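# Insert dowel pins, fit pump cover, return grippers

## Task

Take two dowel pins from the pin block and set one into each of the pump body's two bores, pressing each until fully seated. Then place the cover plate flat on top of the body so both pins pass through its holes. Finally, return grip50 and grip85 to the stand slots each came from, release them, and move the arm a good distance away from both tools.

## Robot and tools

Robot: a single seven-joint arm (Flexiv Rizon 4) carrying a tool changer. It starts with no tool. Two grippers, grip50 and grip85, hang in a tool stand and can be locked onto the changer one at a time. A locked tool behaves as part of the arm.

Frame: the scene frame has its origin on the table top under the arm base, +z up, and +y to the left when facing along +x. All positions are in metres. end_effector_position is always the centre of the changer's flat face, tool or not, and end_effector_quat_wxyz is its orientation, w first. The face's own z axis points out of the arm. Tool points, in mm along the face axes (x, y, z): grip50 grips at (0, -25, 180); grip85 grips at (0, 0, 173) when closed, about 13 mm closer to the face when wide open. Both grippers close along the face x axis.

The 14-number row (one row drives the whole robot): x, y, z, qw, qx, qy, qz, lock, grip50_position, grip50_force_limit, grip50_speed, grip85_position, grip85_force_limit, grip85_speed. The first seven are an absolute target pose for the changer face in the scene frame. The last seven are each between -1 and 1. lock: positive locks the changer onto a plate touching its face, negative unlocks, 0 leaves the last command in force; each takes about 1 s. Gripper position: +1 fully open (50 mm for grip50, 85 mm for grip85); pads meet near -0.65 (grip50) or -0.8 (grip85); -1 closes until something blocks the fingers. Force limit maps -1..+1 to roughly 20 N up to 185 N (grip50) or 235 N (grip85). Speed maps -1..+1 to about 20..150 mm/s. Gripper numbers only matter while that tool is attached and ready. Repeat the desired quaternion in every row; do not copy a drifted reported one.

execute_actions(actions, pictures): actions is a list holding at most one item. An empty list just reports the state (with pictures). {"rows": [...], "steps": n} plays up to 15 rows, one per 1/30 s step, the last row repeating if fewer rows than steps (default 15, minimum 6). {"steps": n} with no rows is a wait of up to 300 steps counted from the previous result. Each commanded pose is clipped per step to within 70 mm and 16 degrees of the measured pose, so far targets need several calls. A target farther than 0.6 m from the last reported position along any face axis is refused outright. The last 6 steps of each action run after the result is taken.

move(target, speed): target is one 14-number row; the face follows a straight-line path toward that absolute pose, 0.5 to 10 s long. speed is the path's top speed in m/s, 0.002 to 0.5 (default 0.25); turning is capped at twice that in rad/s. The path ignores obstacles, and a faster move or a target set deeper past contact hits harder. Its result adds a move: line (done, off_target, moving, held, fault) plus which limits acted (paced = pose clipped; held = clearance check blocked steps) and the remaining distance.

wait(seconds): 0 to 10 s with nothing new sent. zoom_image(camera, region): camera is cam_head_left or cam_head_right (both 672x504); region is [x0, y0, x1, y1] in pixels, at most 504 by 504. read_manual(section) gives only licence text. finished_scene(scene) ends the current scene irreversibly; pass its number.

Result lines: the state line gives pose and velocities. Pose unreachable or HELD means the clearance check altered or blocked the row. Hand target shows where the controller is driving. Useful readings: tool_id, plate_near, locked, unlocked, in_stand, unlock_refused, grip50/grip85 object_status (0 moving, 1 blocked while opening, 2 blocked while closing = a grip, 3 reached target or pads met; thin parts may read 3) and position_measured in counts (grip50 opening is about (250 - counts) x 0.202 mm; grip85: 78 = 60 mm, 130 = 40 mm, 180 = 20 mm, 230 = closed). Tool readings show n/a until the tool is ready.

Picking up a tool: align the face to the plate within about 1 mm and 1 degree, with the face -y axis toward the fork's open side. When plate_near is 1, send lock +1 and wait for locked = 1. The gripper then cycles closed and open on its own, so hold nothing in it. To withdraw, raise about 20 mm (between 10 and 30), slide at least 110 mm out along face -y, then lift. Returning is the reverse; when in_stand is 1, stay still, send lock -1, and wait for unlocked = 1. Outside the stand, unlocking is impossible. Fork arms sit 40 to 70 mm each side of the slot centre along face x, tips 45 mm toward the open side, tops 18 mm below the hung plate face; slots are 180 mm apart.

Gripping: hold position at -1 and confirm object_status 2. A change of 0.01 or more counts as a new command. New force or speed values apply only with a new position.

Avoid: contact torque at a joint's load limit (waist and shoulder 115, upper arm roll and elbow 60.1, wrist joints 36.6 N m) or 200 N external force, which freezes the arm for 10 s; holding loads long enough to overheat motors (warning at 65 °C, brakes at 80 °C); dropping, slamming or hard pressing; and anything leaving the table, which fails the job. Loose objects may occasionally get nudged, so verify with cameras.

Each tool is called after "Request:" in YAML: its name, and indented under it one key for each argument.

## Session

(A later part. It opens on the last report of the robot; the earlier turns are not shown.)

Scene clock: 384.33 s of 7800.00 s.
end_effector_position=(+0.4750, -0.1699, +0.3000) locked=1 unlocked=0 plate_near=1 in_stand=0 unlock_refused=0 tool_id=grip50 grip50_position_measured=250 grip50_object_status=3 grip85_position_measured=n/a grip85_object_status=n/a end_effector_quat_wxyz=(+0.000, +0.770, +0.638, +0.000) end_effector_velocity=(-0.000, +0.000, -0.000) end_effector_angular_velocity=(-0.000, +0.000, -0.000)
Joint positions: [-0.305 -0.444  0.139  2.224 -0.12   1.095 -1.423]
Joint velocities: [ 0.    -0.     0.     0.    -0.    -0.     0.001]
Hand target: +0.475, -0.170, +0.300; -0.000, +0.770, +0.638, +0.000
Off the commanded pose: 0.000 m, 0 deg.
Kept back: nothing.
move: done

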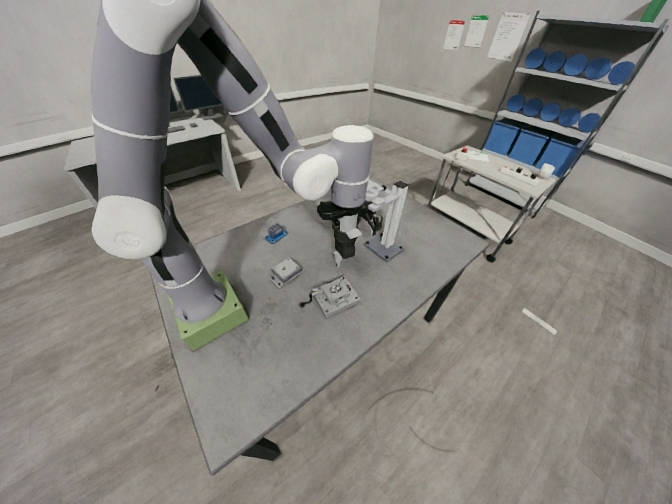

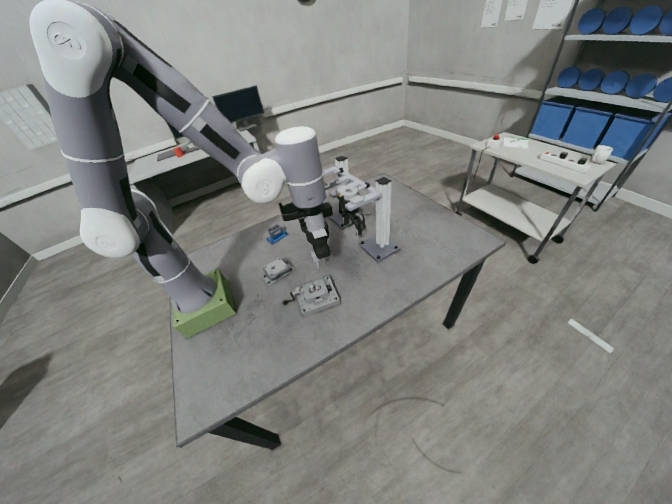

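Request:
move:
  target: [0.4540,-0.2105,0.2685,0,0.770,0.638,0,0,-1,1,0,0,0,0]
  speed: 0.03

Request:
execute_actions:
  actions:
    - {"rows":[[0.4540,-0.2105,0.2675,0,0.770,0.638,0,0,-1,1,0,0,0,0],[0.4540,-0.2105,0.2665,0,0.770,0.638,0,0,-1,1,0,0,0,0],[0.4540,-0.2105,0.2655,0,0.770,0.638,0,0,-1,1,0,0,0,0],[0.4540,-0.2105,0.2645,0,0.770,0.638,0,0,-1,1,0,0,0,0]]}

Request:
execute_actions:
  actions:
    - {"rows":[[0.4530,-0.2103,0.2675,0,0.770,0.638,0,0,-1,1,0,0,0,0],[0.4530,-0.2103,0.2675,0,0.770,0.638,0,0,-1,1,0,0,0,0],[0.4530,-0.2103,0.2675,0,0.770,0.638,0,0,-1,1,0,0,0,0],[0.4530,-0.2103,0.2675,0,0.770,0.638,0,0,-1,1,0,0,0,0],[0.4530,-0.2103,0.2675,0,0.770,0.638,0,0,-1,1,0,0,0,0],[0.4530,-0.2103,0.2675,0,0.770,0.638,0,0,-1,1,0,0,0,0],[0.4530,-0.2103,0.2660,0,0.770,0.638,0,0,-1,1,0,0,0,0],[0.4530,-0.2103,0.2645,0,0.770,0.638,0,0,-1,1,0,0,0,0]]}

Request:
execute_actions:
  actions:
    - {"steps":15}

Scene clock: 386.97 s of 7800.00 s.
end_effector_position=(+0.4540, -0.2106, +0.2685) locked=1 unlocked=0 plate_near=1 in_stand=0 unlock_refused=0 tool_id=grip50 grip50_position_measured=250 grip50_object_status=3 grip85_position_measured=n/a grip85_object_status=n/a end_effector_quat_wxyz=(+0.000, +0.770, +0.638, -0.000) end_effector_velocity=(-0.000, +0.000, -0.000) end_effector_angular_velocity=(+0.000, +0.000, +0.000)
Joint positions: [-0.367 -0.517  0.106  2.243 -0.127  1.187 -1.505]
Joint velocities: [ 0.    -0.    -0.     0.     0.    -0.    -0.001]
Hand target: +0.454, -0.211, +0.268; +0.000, +0.770, +0.638, -0.000
Off the commanded pose: 0.000 m, 0 deg.
Kept back: nothing.
move: done

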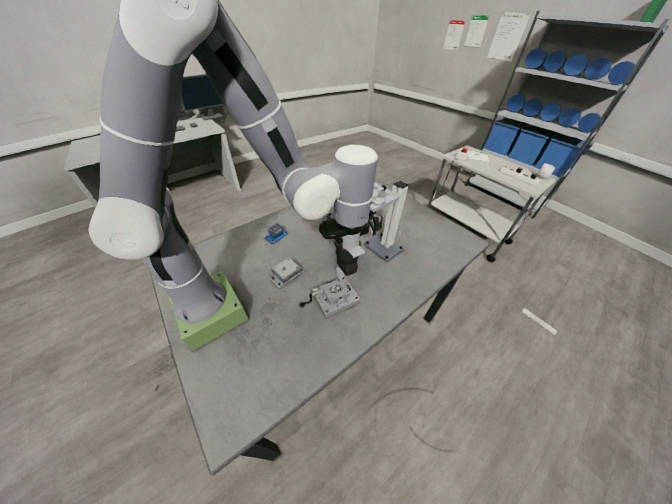

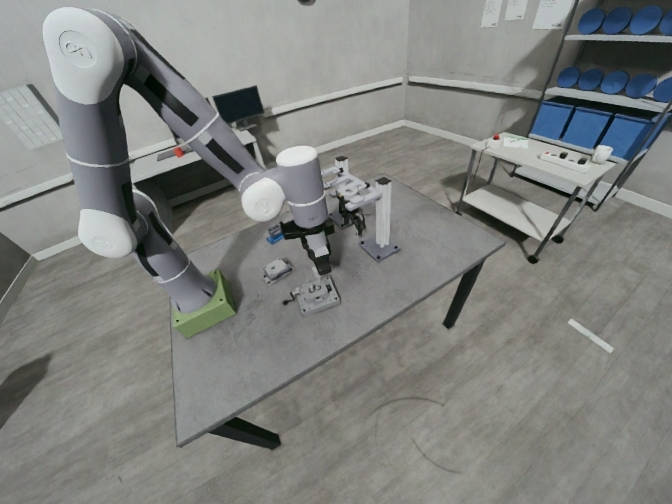

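Scene clock: 387.27 s of 7800.00 s.
end_effector_position=(+0.4548, -0.2106, +0.2656) locked=1 unlocked=0 plate_near=1 in_stand=0 unlock_refused=0 tool_id=grip50 grip50_position_measured=250 grip50_object_status=3 grip85_position_measured=n/a grip85_object_status=n/a end_effector_quat_wxyz=(+0.001, +0.770, +0.638, +0.001) end_effector_velocity=(+0.000, +0.000, +0.000) end_effector_angular_velocity=(+0.000, -0.000, -0.000)
Joint positions: [-0.365 -0.525  0.103  2.243 -0.129  1.198 -1.505]
Joint velocities: [ 0.  0.  0.  0.  0. -0.  0.]
Steps of this call (steps 1 to 9: the first 9 steps of this action). Readings (end_effector_position | what the end effector reports):
1: (+0.4540, -0.2106, +0.2684) | locked=1 unlocked=0 plate_near=1 in_stand=0 unlock_refused=0 tool_id=grip50 grip50_position_measured=250 grip50_object_status=3 grip85_position_measured=n/a grip85_object_status=n/a
2: (+0.4541, -0.2106, +0.2679) | locked=1 unlocked=0 plate_near=1 in_stand=0 unlock_refused=0 tool_id=grip50 grip50_position_measured=250 grip50_object_status=3 grip85_position_measured=n/a grip85_object_status=n/a
4: (+0.4541, -0.2106, +0.2660) | locked=1 unlocked=0 plate_near=1 in_stand=0 unlock_refused=0 tool_id=grip50 grip50_position_measured=250 grip50_object_status=3 grip85_position_measured=n/a grip85_object_status=n/a
8: (+0.4548, -0.2106, +0.2656) | locked=1 unlocked=0 plate_near=1 in_stand=0 unlock_refused=0 tool_id=grip50 grip50_position_measured=250 grip50_object_status=3 grip85_position_measured=n/a grip85_object_status=n/a
9: the state above

Scene clock: 387.77 s of 7800.00 s.
end_effector_position=(+0.4532, -0.2104, +0.2655) locked=1 unlocked=0 plate_near=1 in_stand=0 unlock_refused=0 tool_id=grip50 grip50_position_measured=250 grip50_object_status=3 grip85_position_measured=n/a grip85_object_status=n/a end_effector_quat_wxyz=(+0.000, +0.770, +0.638, +0.000) end_effector_velocity=(+0.010, -0.002, -0.014) end_effector_angular_velocity=(-0.009, -0.044, -0.000)
Joint positions: [-0.365 -0.523  0.104  2.246 -0.129  1.198 -1.505]
Joint velocities: [ 0.015 -0.053 -0.019 -0.005 -0.013  0.093  0.011]
Off your previous action's commanded pose: 0.001 m, 0 deg at its last step (step 6 of this call).
Steps of this call (steps 1 to 6: the last 6 steps of your previous action; steps 7 to 15: the first 9 steps of this action). Readings (end_effector_position | what the end effector reports):
7: (+0.4547, -0.2106, +0.2658) | locked=1 unlocked=0 plate_near=1 in_stand=0 unlock_refused=0 tool_id=grip50 grip50_position_measured=250 grip50_object_status=3 grip85_position_measured=n/a grip85_object_status=n/a
8: (+0.4538, -0.2104, +0.2667) | locked=1 unlocked=0 plate_near=1 in_stand=0 unlock_refused=0 tool_id=grip50 grip50_position_measured=250 grip50_object_status=3 grip85_position_measured=n/a grip85_object_status=n/a
10: (+0.4531, -0.2103, +0.2677) | locked=1 unlocked=0 plate_near=1 in_stand=0 unlock_refused=0 tool_id=grip50 grip50_position_measured=250 grip50_object_status=3 grip85_position_measured=n/a grip85_object_status=n/a
14: (+0.4532, -0.2104, +0.2667) | locked=1 unlocked=0 plate_near=1 in_stand=0 unlock_refused=0 tool_id=grip50 grip50_position_measured=250 grip50_object_status=3 grip85_position_measured=n/a grip85_object_status=n/a
15: the state above

Scene clock: 388.27 s of 7800.00 s.
end_effector_position=(+0.4538, -0.2104, +0.2657) locked=1 unlocked=0 plate_near=1 in_stand=0 unlock_refused=0 tool_id=grip50 grip50_position_measured=250 grip50_object_status=3 grip85_position_measured=n/a grip85_object_status=n/a end_effector_quat_wxyz=(+0.001, +0.770, +0.638, +0.001) end_effector_velocity=(-0.000, +0.000, -0.000) end_effector_angular_velocity=(+0.000, -0.000, -0.000)
Joint positions: [-0.365 -0.524  0.103  2.246 -0.13   1.2   -1.504]
Joint velocities: [ 0.    -0.    -0.    -0.     0.001 -0.    -0.001]
Hand target: +0.453, -0.210, +0.264; +0.000, +0.770, +0.638, -0.000
Off the commanded pose: 0.001 m, 0 deg.
Kept back: nothing.
Steps of this call (steps 1 to 6: the last 6 steps of your previous action; steps 7 to 15: nothing new was sent). Readings (end_effector_position | what the end effector reports):
1: (+0.4539, -0.2104, +0.2657) | locked=1 unlocked=0 plate_near=1 in_stand=0 unlock_refused=0 tool_id=grip50 grip50_position_measured=250 grip50_object_status=3 grip85_position_measured=n/a grip85_object_status=n/a
2: (+0.4538, -0.2104, +0.2656) | locked=1 unlocked=0 plate_near=1 in_stand=0 unlock_refused=0 tool_id=grip50 grip50_position_measured=250 grip50_object_status=3 grip85_position_measured=n/a grip85_object_status=n/a
4: (+0.4538, -0.2104, +0.2657) | locked=1 unlocked=0 plate_near=1 in_stand=0 unlock_refused=0 tool_id=grip50 grip50_position_measured=250 grip50_object_status=3 grip85_position_measured=n/a grip85_object_status=n/a
8: (+0.4538, -0.2104, +0.2657) | locked=1 unlocked=0 plate_near=1 in_stand=0 unlock_refused=0 tool_id=grip50 grip50_position_measured=250 grip50_object_status=3 grip85_position_measured=n/a grip85_object_status=n/a
15: the state above

Request:
move:
  target: [0.4750,-0.15,0.30,0,0.770,0.638,0,0,-1,1,0,0,0,0]
  speed: 0.04

Request:
zoom_image:
  camera: "cam_head_left"
  region: [318,272,358,307]

Request:
zoom_image:
  camera: "cam_head_left"
  region: [266,252,306,287]

Request:
zoom_image:
  camera: "cam_head_right"
  region: [296,272,336,307]

Scene clock: 390.77 s of 7800.00 s.
end_effector_position=(+0.4750, -0.1499, +0.3000) locked=1 unlocked=0 plate_near=1 in_stand=0 unlock_refused=0 tool_id=grip50 grip50_position_measured=250 grip50_object_status=3 grip85_position_measured=n/a grip85_object_status=n/a end_effector_quat_wxyz=(-0.000, +0.770, +0.638, +0.000) end_effector_velocity=(-0.000, -0.000, +0.000) end_effector_angular_velocity=(+0.000, -0.000, -0.000)
Joint positions: [-0.269 -0.434  0.142  2.244 -0.123  1.104 -1.38 ]
Joint velocities: [-0.  0.  0.  0. -0.  0.  0.]
Hand target: +0.475, -0.150, +0.300; -0.000, +0.770, +0.638, +0.000
Off the commanded pose: 0.000 m, 0 deg.
Kept back: nothing.
move: done

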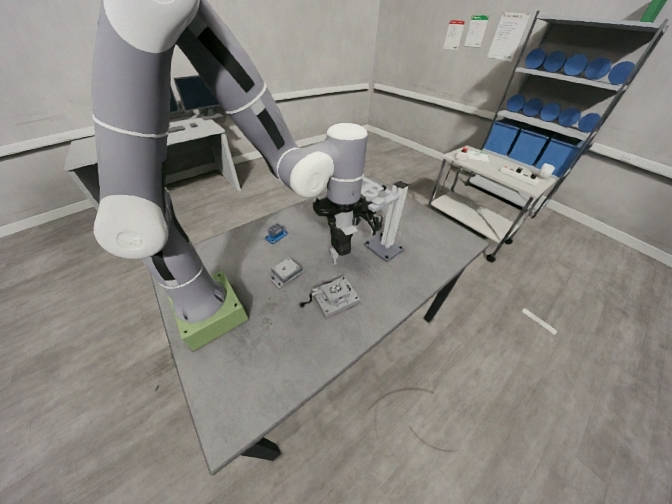

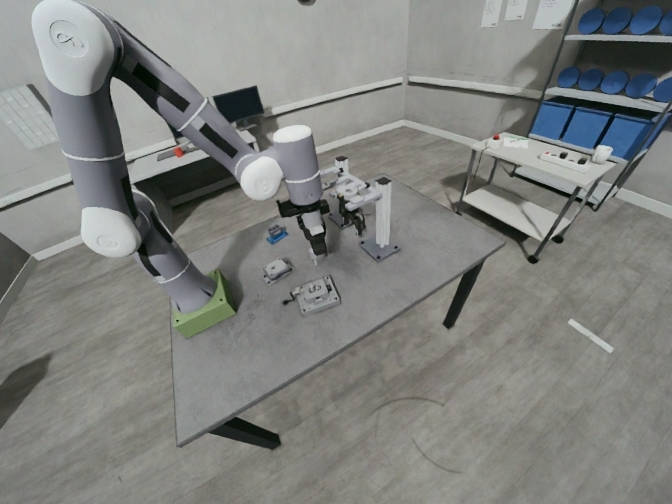

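Region (318, 272, 358, 307) of cam_head_left's 672x504 image, scaled by 12.600, with more detail than that image has; it fills the top 441 rows of this view, and the rest is white.

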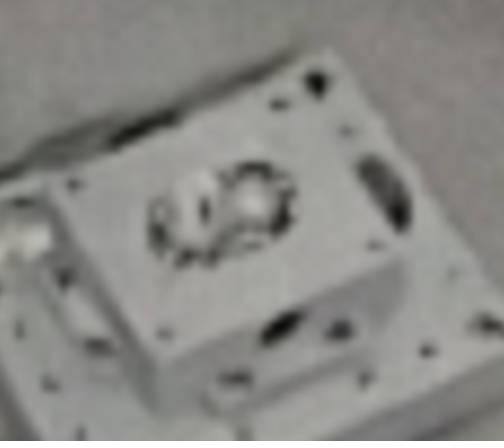

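Region (266, 252, 306, 287) of cam_head_left's 672x504 image, scaled by 12.600, with more detail than that image has; it fills the top 441 rows of this view, and the rest is white.

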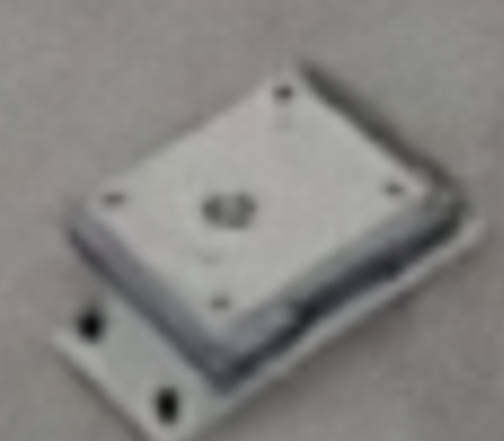

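Region (296, 272, 336, 307) of cam_head_right's 672x504 image, scaled by 12.600, with more detail than that image has; it fills the top 441 rows of this view, and the rest is white.

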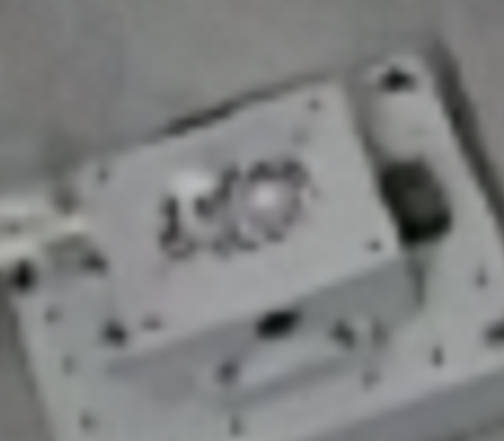

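Request:
move:
  target: [0.4357,0.2405,0.30,0,0.6225,0.7826,0,0,-1,1,0,0,0,0]

Request:
move:
  target: [0.4357,0.2405,0.256,0,0.6225,0.7826,0,0,-1,1,0,0,0,0]
  speed: 0.01

Request:
zoom_image:
  camera: "cam_head_left"
  region: [250,205,310,255]

Scene clock: 393.07 s of 7800.00 s.
end_effector_position=(+0.4355, +0.2406, +0.3002) locked=1 unlocked=0 plate_near=1 in_stand=0 unlock_refused=0 tool_id=grip50 grip50_position_measured=250 grip50_object_status=3 grip85_position_measured=n/a grip85_object_status=n/a end_effector_quat_wxyz=(-0.001, +0.622, +0.783, +0.000) end_effector_velocity=(+0.000, -0.000, +0.000) end_effector_angular_velocity=(+0.000, +0.000, -0.002)
Joint positions: [ 0.329 -0.46   0.329  2.245 -0.315  1.099 -0.855]
Joint velocities: [-0.     0.     0.    -0.     0.001 -0.     0.   ]
Hand target: +0.435, +0.240, +0.300; -0.001, +0.623, +0.783, +0.000
Off the commanded pose: 0.000 m, 0 deg.
Kept back: nothing.
move: done

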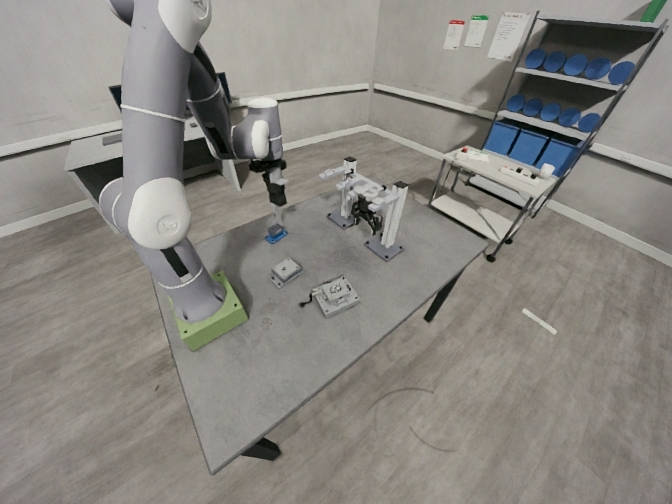

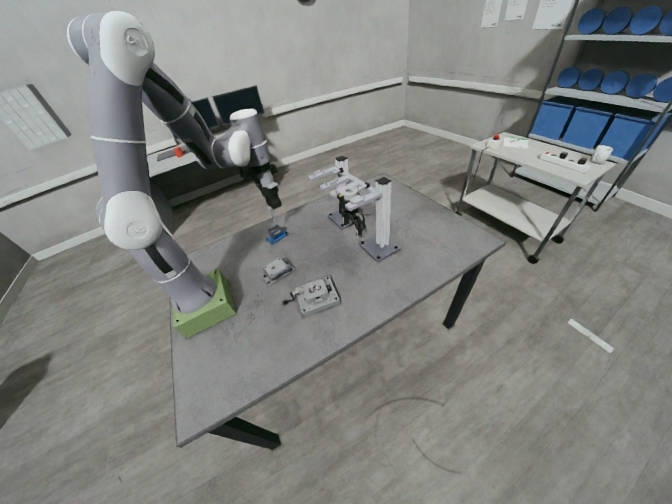

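Scene clock: 397.70 s of 7800.00 s.
end_effector_position=(+0.4358, +0.2405, +0.2561) locked=1 unlocked=0 plate_near=1 in_stand=0 unlock_refused=0 tool_id=grip50 grip50_position_measured=250 grip50_object_status=3 grip85_position_measured=n/a grip85_object_status=n/a end_effector_quat_wxyz=(-0.000, +0.623, +0.783, +0.000) end_effector_velocity=(-0.000, +0.000, +0.000) end_effector_angular_velocity=(+0.000, -0.000, -0.000)
Joint positions: [ 0.391 -0.561  0.24   2.265 -0.38   1.225 -0.808]
Joint velocities: [ 0.001  0.001 -0.     0.     0.     0.     0.   ]
Hand target: +0.436, +0.241, +0.256; -0.000, +0.623, +0.783, +0.000
Off the commanded pose: 0.000 m, 0 deg.
Kept back: nothing.
move: done

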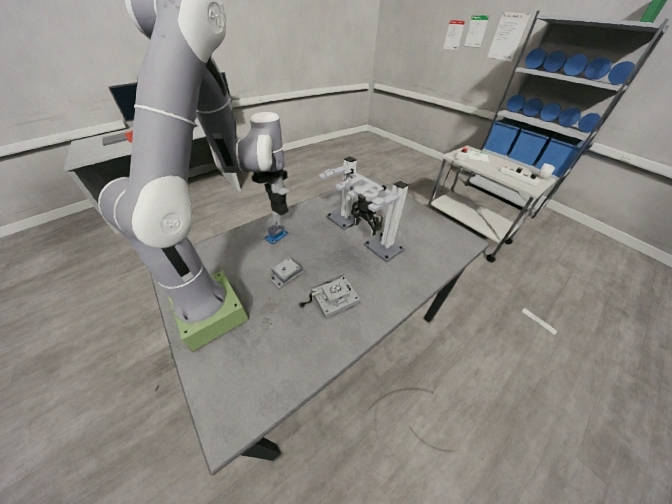

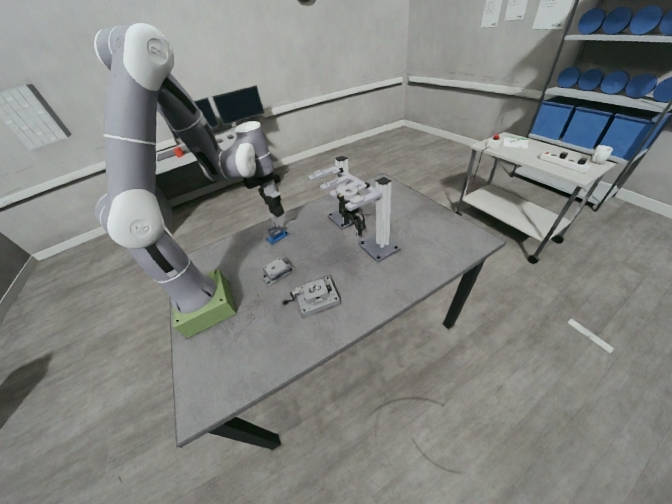

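Region (250, 205, 310, 255) of cam_head_left's 672x504 image, scaled by 8.400, with more detail than that image has.

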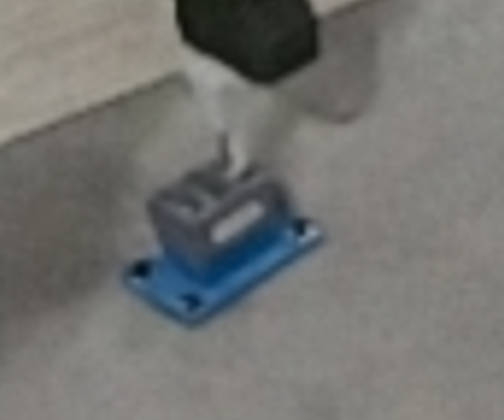

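Request:
move:
  target: [0.4357,0.2405,0.246,0,0.6225,0.7826,0,0,-1,1,0,0,0,0]
  speed: 0.004

Request:
move:
  target: [0.4357,0.2405,0.243,0,0.6225,0.7826,0,0,-1,1,0,0,0,0]
  speed: 0.003

Scene clock: 400.67 s of 7800.00 s.
end_effector_position=(+0.4362, +0.2406, +0.2468) locked=1 unlocked=0 plate_near=1 in_stand=0 unlock_refused=0 tool_id=grip50 grip50_position_measured=250 grip50_object_status=3 grip85_position_measured=n/a grip85_object_status=n/a end_effector_quat_wxyz=(+0.000, +0.623, +0.783, +0.001) end_effector_velocity=(+0.000, -0.000, -0.000) end_effector_angular_velocity=(-0.000, -0.000, +0.001)
Joint positions: [ 0.41  -0.583  0.217  2.268 -0.388  1.254 -0.802]
Joint velocities: [ 0.    -0.    -0.001  0.    -0.     0.    -0.   ]
Hand target: +0.436, +0.241, +0.246; -0.000, +0.623, +0.783, +0.000
Off the commanded pose: 0.001 m, 0 deg.
Kept back: nothing.
move: done

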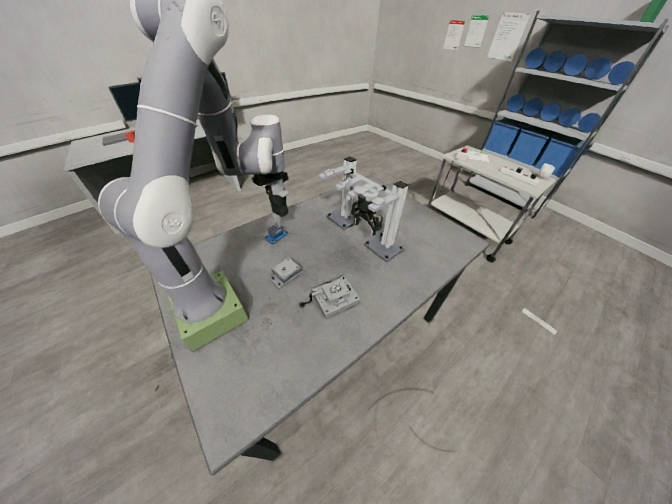

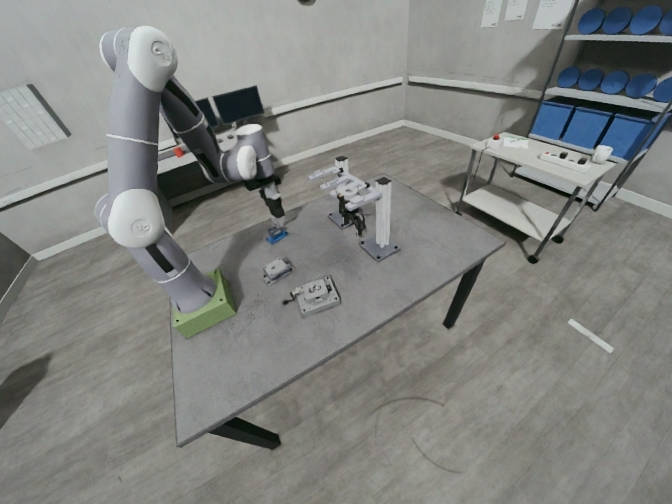

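Scene clock: 402.17 s of 7800.00 s.
end_effector_position=(+0.4368, +0.2409, +0.2454) locked=1 unlocked=0 plate_near=1 in_stand=0 unlock_refused=0 tool_id=grip50 grip50_position_measured=250 grip50_object_status=3 grip85_position_measured=n/a grip85_object_status=n/a end_effector_quat_wxyz=(+0.001, +0.623, +0.783, +0.002) end_effector_velocity=(+0.000, +0.000, +0.000) end_effector_angular_velocity=(+0.000, -0.000, -0.000)
Joint positions: [ 0.416 -0.587  0.209  2.268 -0.388  1.262 -0.801]
Joint velocities: [ 0. -0. -0. -0.  0. -0.  0.]
Hand target: +0.436, +0.241, +0.243; -0.000, +0.623, +0.783, -0.000
Off the commanded pose: 0.003 m, 0 deg.
Kept back: nothing.
move: done

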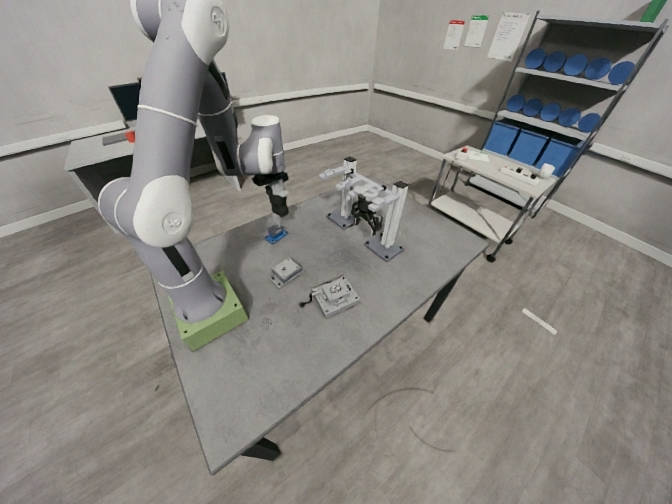

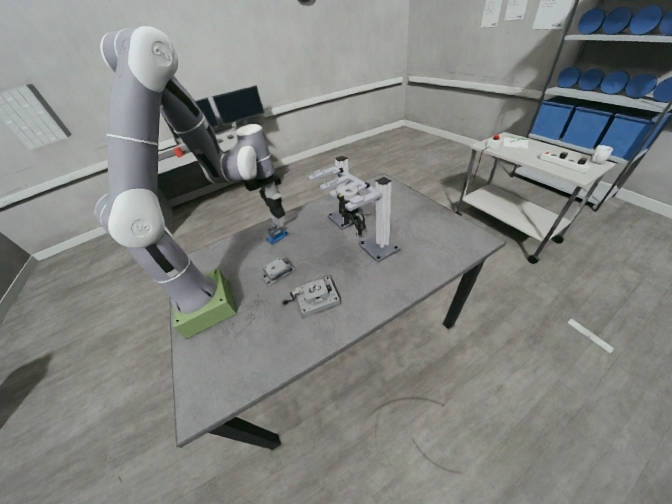

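Request:
move:
  target: [0.4372,0.2408,0.2485,0,0.6225,0.7826,0,0,-1,1,0,0,0,0]
  speed: 0.004

Request:
move:
  target: [0.4372,0.2408,0.2445,0,0.6225,0.7826,0,0,-1,1,0,0,0,0]
  speed: 0.003

Request:
move:
  target: [0.4387,0.2412,0.2485,0,0.6225,0.7826,0,0,-1,1,0,0,0,0]
  speed: 0.004

Request:
move:
  target: [0.4387,0.2412,0.2445,0,0.6225,0.7826,0,0,-1,1,0,0,0,0]
  speed: 0.003

Scene clock: 403.43 s of 7800.00 s.
end_effector_position=(+0.4372, +0.2408, +0.2484) locked=1 unlocked=0 plate_near=1 in_stand=0 unlock_refused=0 tool_id=grip50 grip50_position_measured=250 grip50_object_status=3 grip85_position_measured=n/a grip85_object_status=n/a end_effector_quat_wxyz=(-0.000, +0.623, +0.783, +0.000) end_effector_velocity=(+0.000, +0.000, +0.000) end_effector_angular_velocity=(+0.000, -0.001, +0.001)
Joint positions: [ 0.406 -0.58   0.221  2.263 -0.383  1.245 -0.807]
Joint velocities: [-0.     0.     0.    -0.    -0.001 -0.    -0.   ]
Hand target: +0.437, +0.241, +0.249; +0.000, +0.623, +0.783, -0.000
Off the commanded pose: 0.000 m, 0 deg.
Kept back: nothing.
move: done

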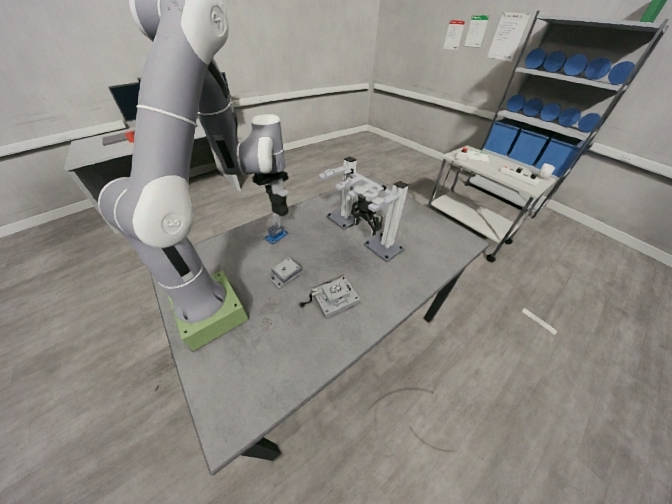

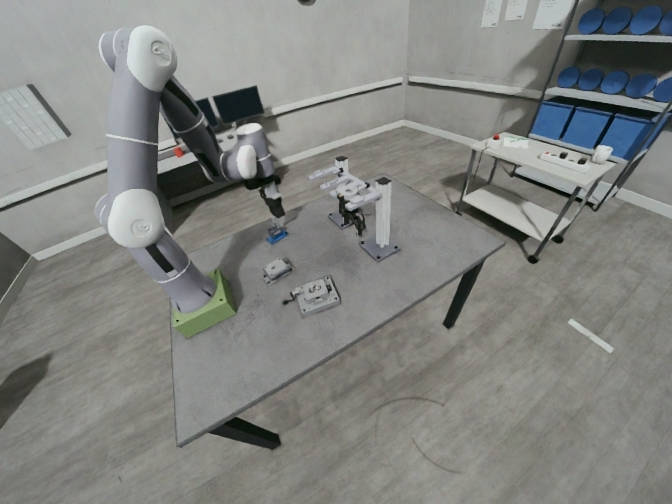

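Scene clock: 404.97 s of 7800.00 s.
end_effector_position=(+0.4375, +0.2410, +0.2457) locked=1 unlocked=0 plate_near=1 in_stand=0 unlock_refused=0 tool_id=grip50 grip50_position_measured=250 grip50_object_status=3 grip85_position_measured=n/a grip85_object_status=n/a end_effector_quat_wxyz=(+0.000, +0.622, +0.783, +0.001) end_effector_velocity=(-0.000, -0.000, -0.000) end_effector_angular_velocity=(-0.001, +0.000, +0.001)
Joint positions: [ 0.413 -0.587  0.213  2.264 -0.384  1.255 -0.805]
Joint velocities: [ 0.001 -0.    -0.001  0.    -0.001  0.    -0.   ]
Hand target: +0.437, +0.241, +0.245; -0.000, +0.623, +0.783, +0.000
Off the commanded pose: 0.001 m, 0 deg.
Kept back: nothing.
move: done

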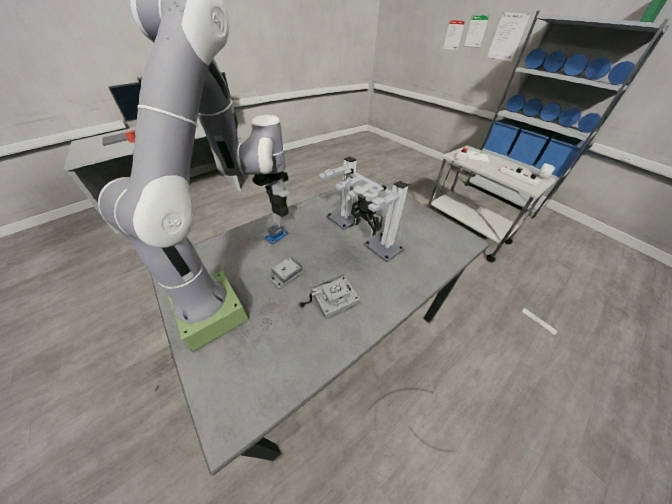

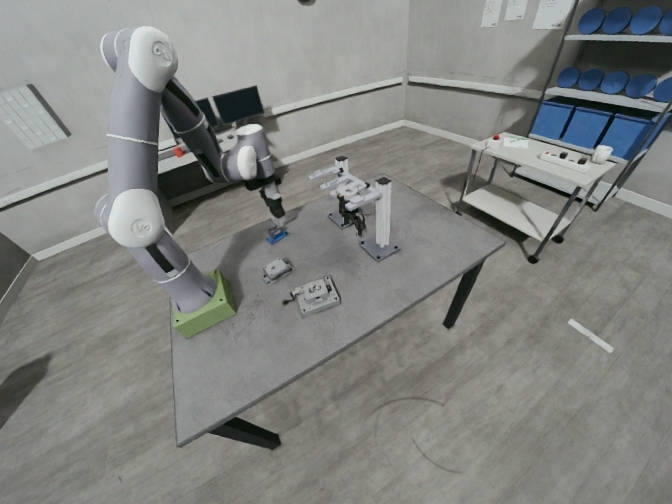

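Scene clock: 405.97 s of 7800.00 s.
end_effector_position=(+0.4382, +0.2410, +0.2480) locked=1 unlocked=0 plate_near=1 in_stand=0 unlock_refused=0 tool_id=grip50 grip50_position_measured=250 grip50_object_status=3 grip85_position_measured=n/a grip85_object_status=n/a end_effector_quat_wxyz=(-0.000, +0.622, +0.783, -0.001) end_effector_velocity=(+0.000, -0.000, -0.000) end_effector_angular_velocity=(+0.000, +0.000, -0.001)
Joint positions: [ 0.406 -0.582  0.222  2.259 -0.381  1.241 -0.81 ]
Joint velocities: [-0.    -0.    -0.     0.     0.001  0.     0.   ]
Hand target: +0.439, +0.241, +0.249; +0.000, +0.623, +0.783, -0.000
Off the commanded pose: 0.001 m, 0 deg.
Kept back: nothing.
move: done

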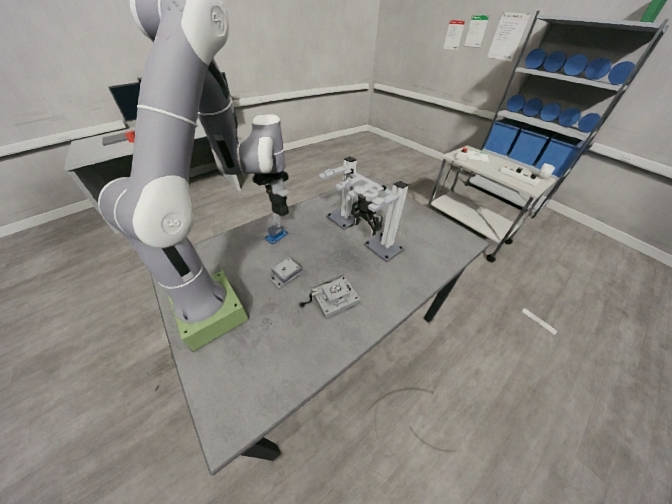

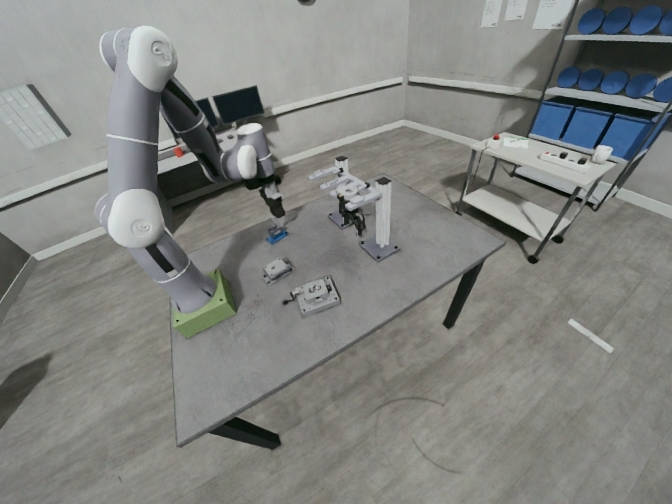

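Scene clock: 407.37 s of 7800.00 s.
end_effector_position=(+0.4380, +0.2415, +0.2455) locked=1 unlocked=0 plate_near=1 in_stand=0 unlock_refused=0 tool_id=grip50 grip50_position_measured=250 grip50_object_status=3 grip85_position_measured=n/a grip85_object_status=n/a end_effector_quat_wxyz=(+0.000, +0.622, +0.783, -0.000) end_effector_velocity=(+0.000, -0.000, +0.000) end_effector_angular_velocity=(-0.000, -0.000, -0.001)
Joint positions: [ 0.414 -0.588  0.214  2.26  -0.382  1.251 -0.808]
Joint velocities: [ 0.     0.    -0.001  0.     0.    -0.     0.   ]
Hand target: +0.439, +0.241, +0.245; -0.000, +0.623, +0.783, -0.000
Off the commanded pose: 0.001 m, 0 deg.
Kept back: nothing.
move: done

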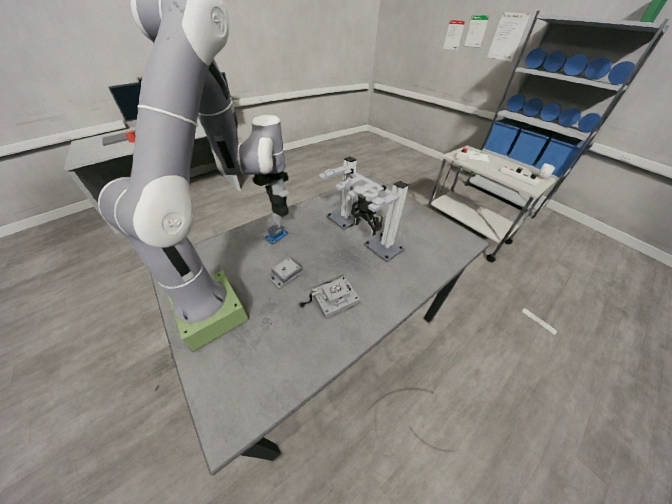

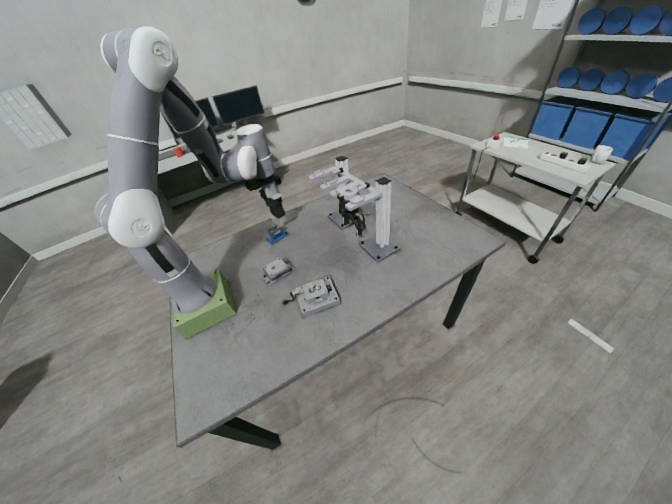

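Request:
move:
  target: [0.4345,0.2402,0.2485,0,0.6225,0.7826,0,0,-1,1,0,0,0,0]
  speed: 0.004

Request:
move:
  target: [0.4345,0.2402,0.2445,0,0.6225,0.7826,0,0,-1,1,0,0,0,0]
  speed: 0.003

Request:
move:
  target: [0.4330,0.2399,0.2485,0,0.6225,0.7826,0,0,-1,1,0,0,0,0]
  speed: 0.004

Request:
move:
  target: [0.4330,0.2399,0.2445,0,0.6225,0.7826,0,0,-1,1,0,0,0,0]
  speed: 0.003

Scene clock: 409.17 s of 7800.00 s.
end_effector_position=(+0.4347, +0.2403, +0.2486) locked=1 unlocked=0 plate_near=1 in_stand=0 unlock_refused=0 tool_id=grip50 grip50_position_measured=250 grip50_object_status=3 grip85_position_measured=n/a grip85_object_status=n/a end_effector_quat_wxyz=(+0.000, +0.622, +0.783, +0.000) end_effector_velocity=(+0.000, +0.000, +0.000) end_effector_angular_velocity=(-0.000, -0.000, -0.002)
Joint positions: [ 0.413 -0.576  0.217  2.271 -0.379  1.25  -0.807]
Joint velocities: [ 0.     0.    -0.     0.    -0.001 -0.     0.002]
Hand target: +0.434, +0.240, +0.248; +0.000, +0.623, +0.783, -0.000
Off the commanded pose: 0.000 m, 0 deg.
Kept back: nothing.
move: done

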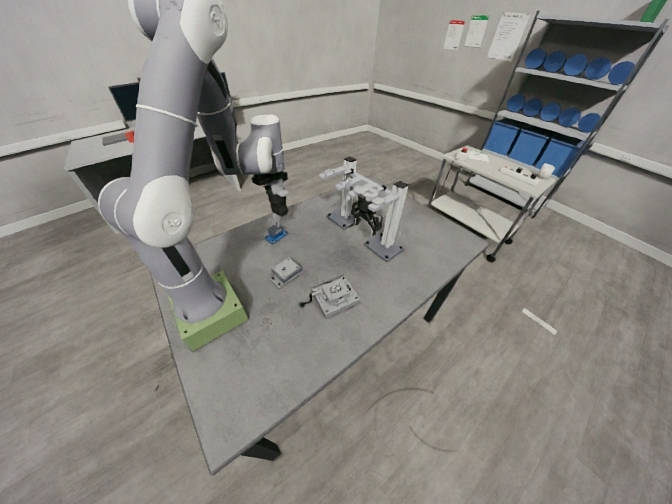

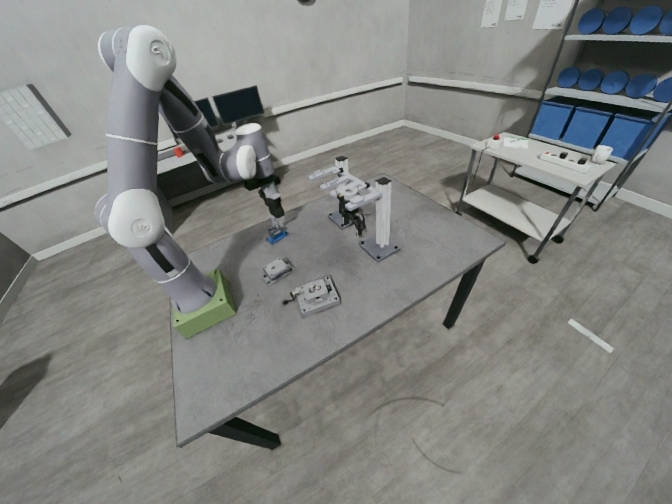

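Scene clock: 410.73 s of 7800.00 s.
end_effector_position=(+0.4354, +0.2404, +0.2460) locked=1 unlocked=0 plate_near=1 in_stand=0 unlock_refused=0 tool_id=grip50 grip50_position_measured=250 grip50_object_status=3 grip85_position_measured=n/a grip85_object_status=n/a end_effector_quat_wxyz=(+0.001, +0.623, +0.783, +0.001) end_effector_velocity=(+0.000, -0.000, +0.000) end_effector_angular_velocity=(-0.000, +0.000, +0.001)
Joint positions: [ 0.42  -0.583  0.208  2.271 -0.381  1.261 -0.805]
Joint velocities: [ 0.     0.    -0.     0.     0.001 -0.    -0.001]
Hand target: +0.435, +0.240, +0.245; -0.000, +0.623, +0.783, +0.000
Off the commanded pose: 0.002 m, 0 deg.
Kept back: nothing.
move: done

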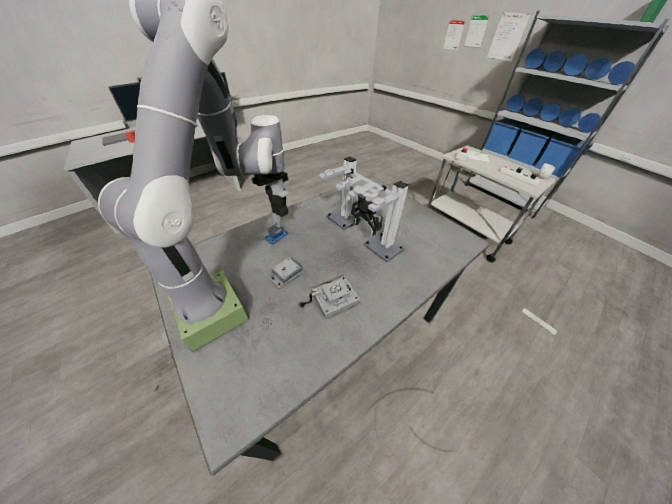

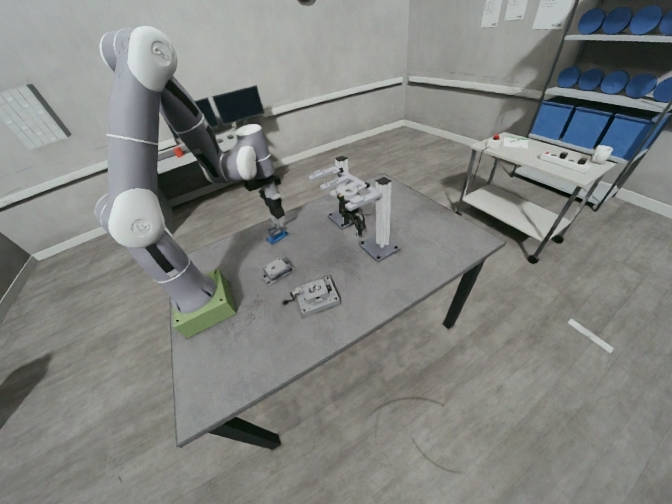

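Scene clock: 411.83 s of 7800.00 s.
end_effector_position=(+0.4337, +0.2402, +0.2489) locked=1 unlocked=0 plate_near=1 in_stand=0 unlock_refused=0 tool_id=grip50 grip50_position_measured=250 grip50_object_status=3 grip85_position_measured=n/a grip85_object_status=n/a end_effector_quat_wxyz=(+0.000, +0.623, +0.783, +0.001) end_effector_velocity=(-0.000, -0.000, -0.000) end_effector_angular_velocity=(+0.000, +0.000, -0.000)
Joint positions: [ 0.415 -0.574  0.215  2.275 -0.379  1.254 -0.805]
Joint velocities: [-0.001 -0.     0.     0.     0.     0.    -0.   ]
Hand target: +0.433, +0.240, +0.248; +0.000, +0.623, +0.783, -0.000
Off the commanded pose: 0.001 m, 0 deg.
Kept back: nothing.
move: done

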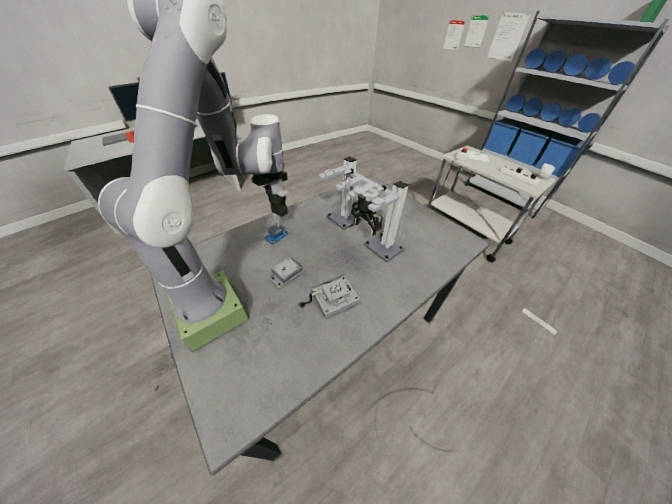

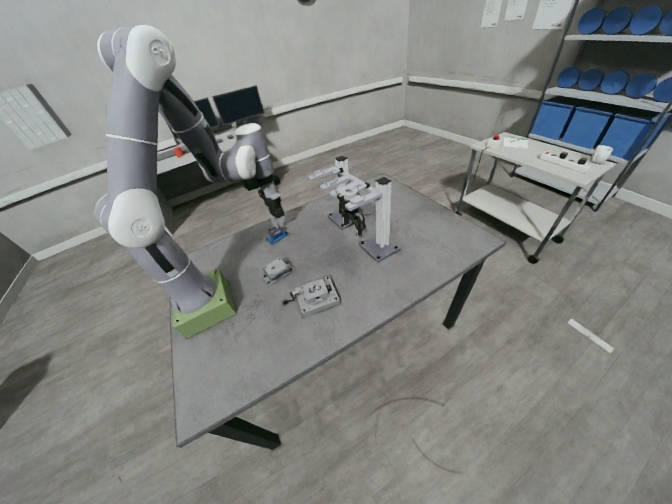

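Scene clock: 413.53 s of 7800.00 s.
end_effector_position=(+0.4343, +0.2403, +0.2462) locked=1 unlocked=0 plate_near=1 in_stand=0 unlock_refused=0 tool_id=grip50 grip50_position_measured=250 grip50_object_status=3 grip85_position_measured=n/a grip85_object_status=n/a end_effector_quat_wxyz=(+0.001, +0.623, +0.783, +0.002) end_effector_velocity=(+0.000, -0.000, +0.000) end_effector_angular_velocity=(-0.000, -0.000, +0.001)
Joint positions: [ 0.422 -0.581  0.206  2.275 -0.381  1.264 -0.804]
Joint velocities: [ 0.     0.    -0.     0.     0.     0.    -0.001]
Hand target: +0.433, +0.240, +0.245; -0.000, +0.623, +0.783, +0.000
Off the commanded pose: 0.002 m, 0 deg.
Kept back: nothing.
move: done

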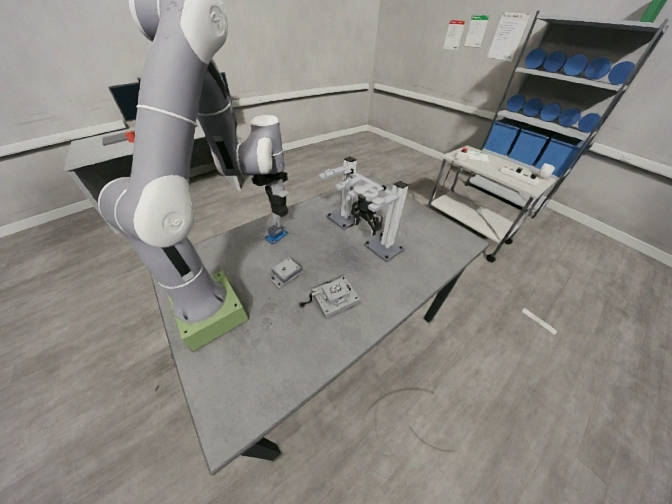

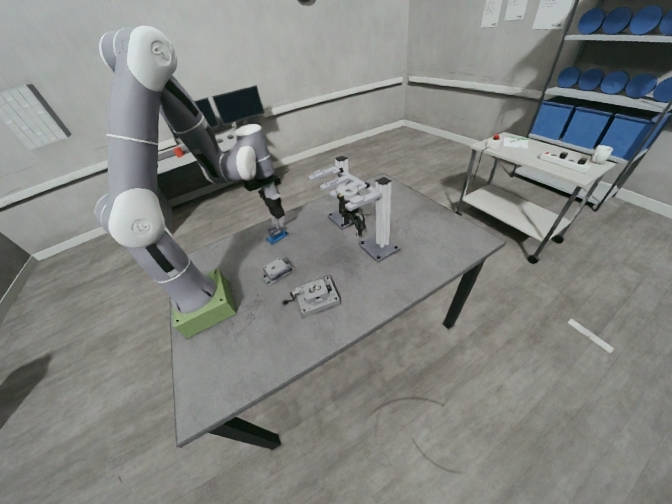

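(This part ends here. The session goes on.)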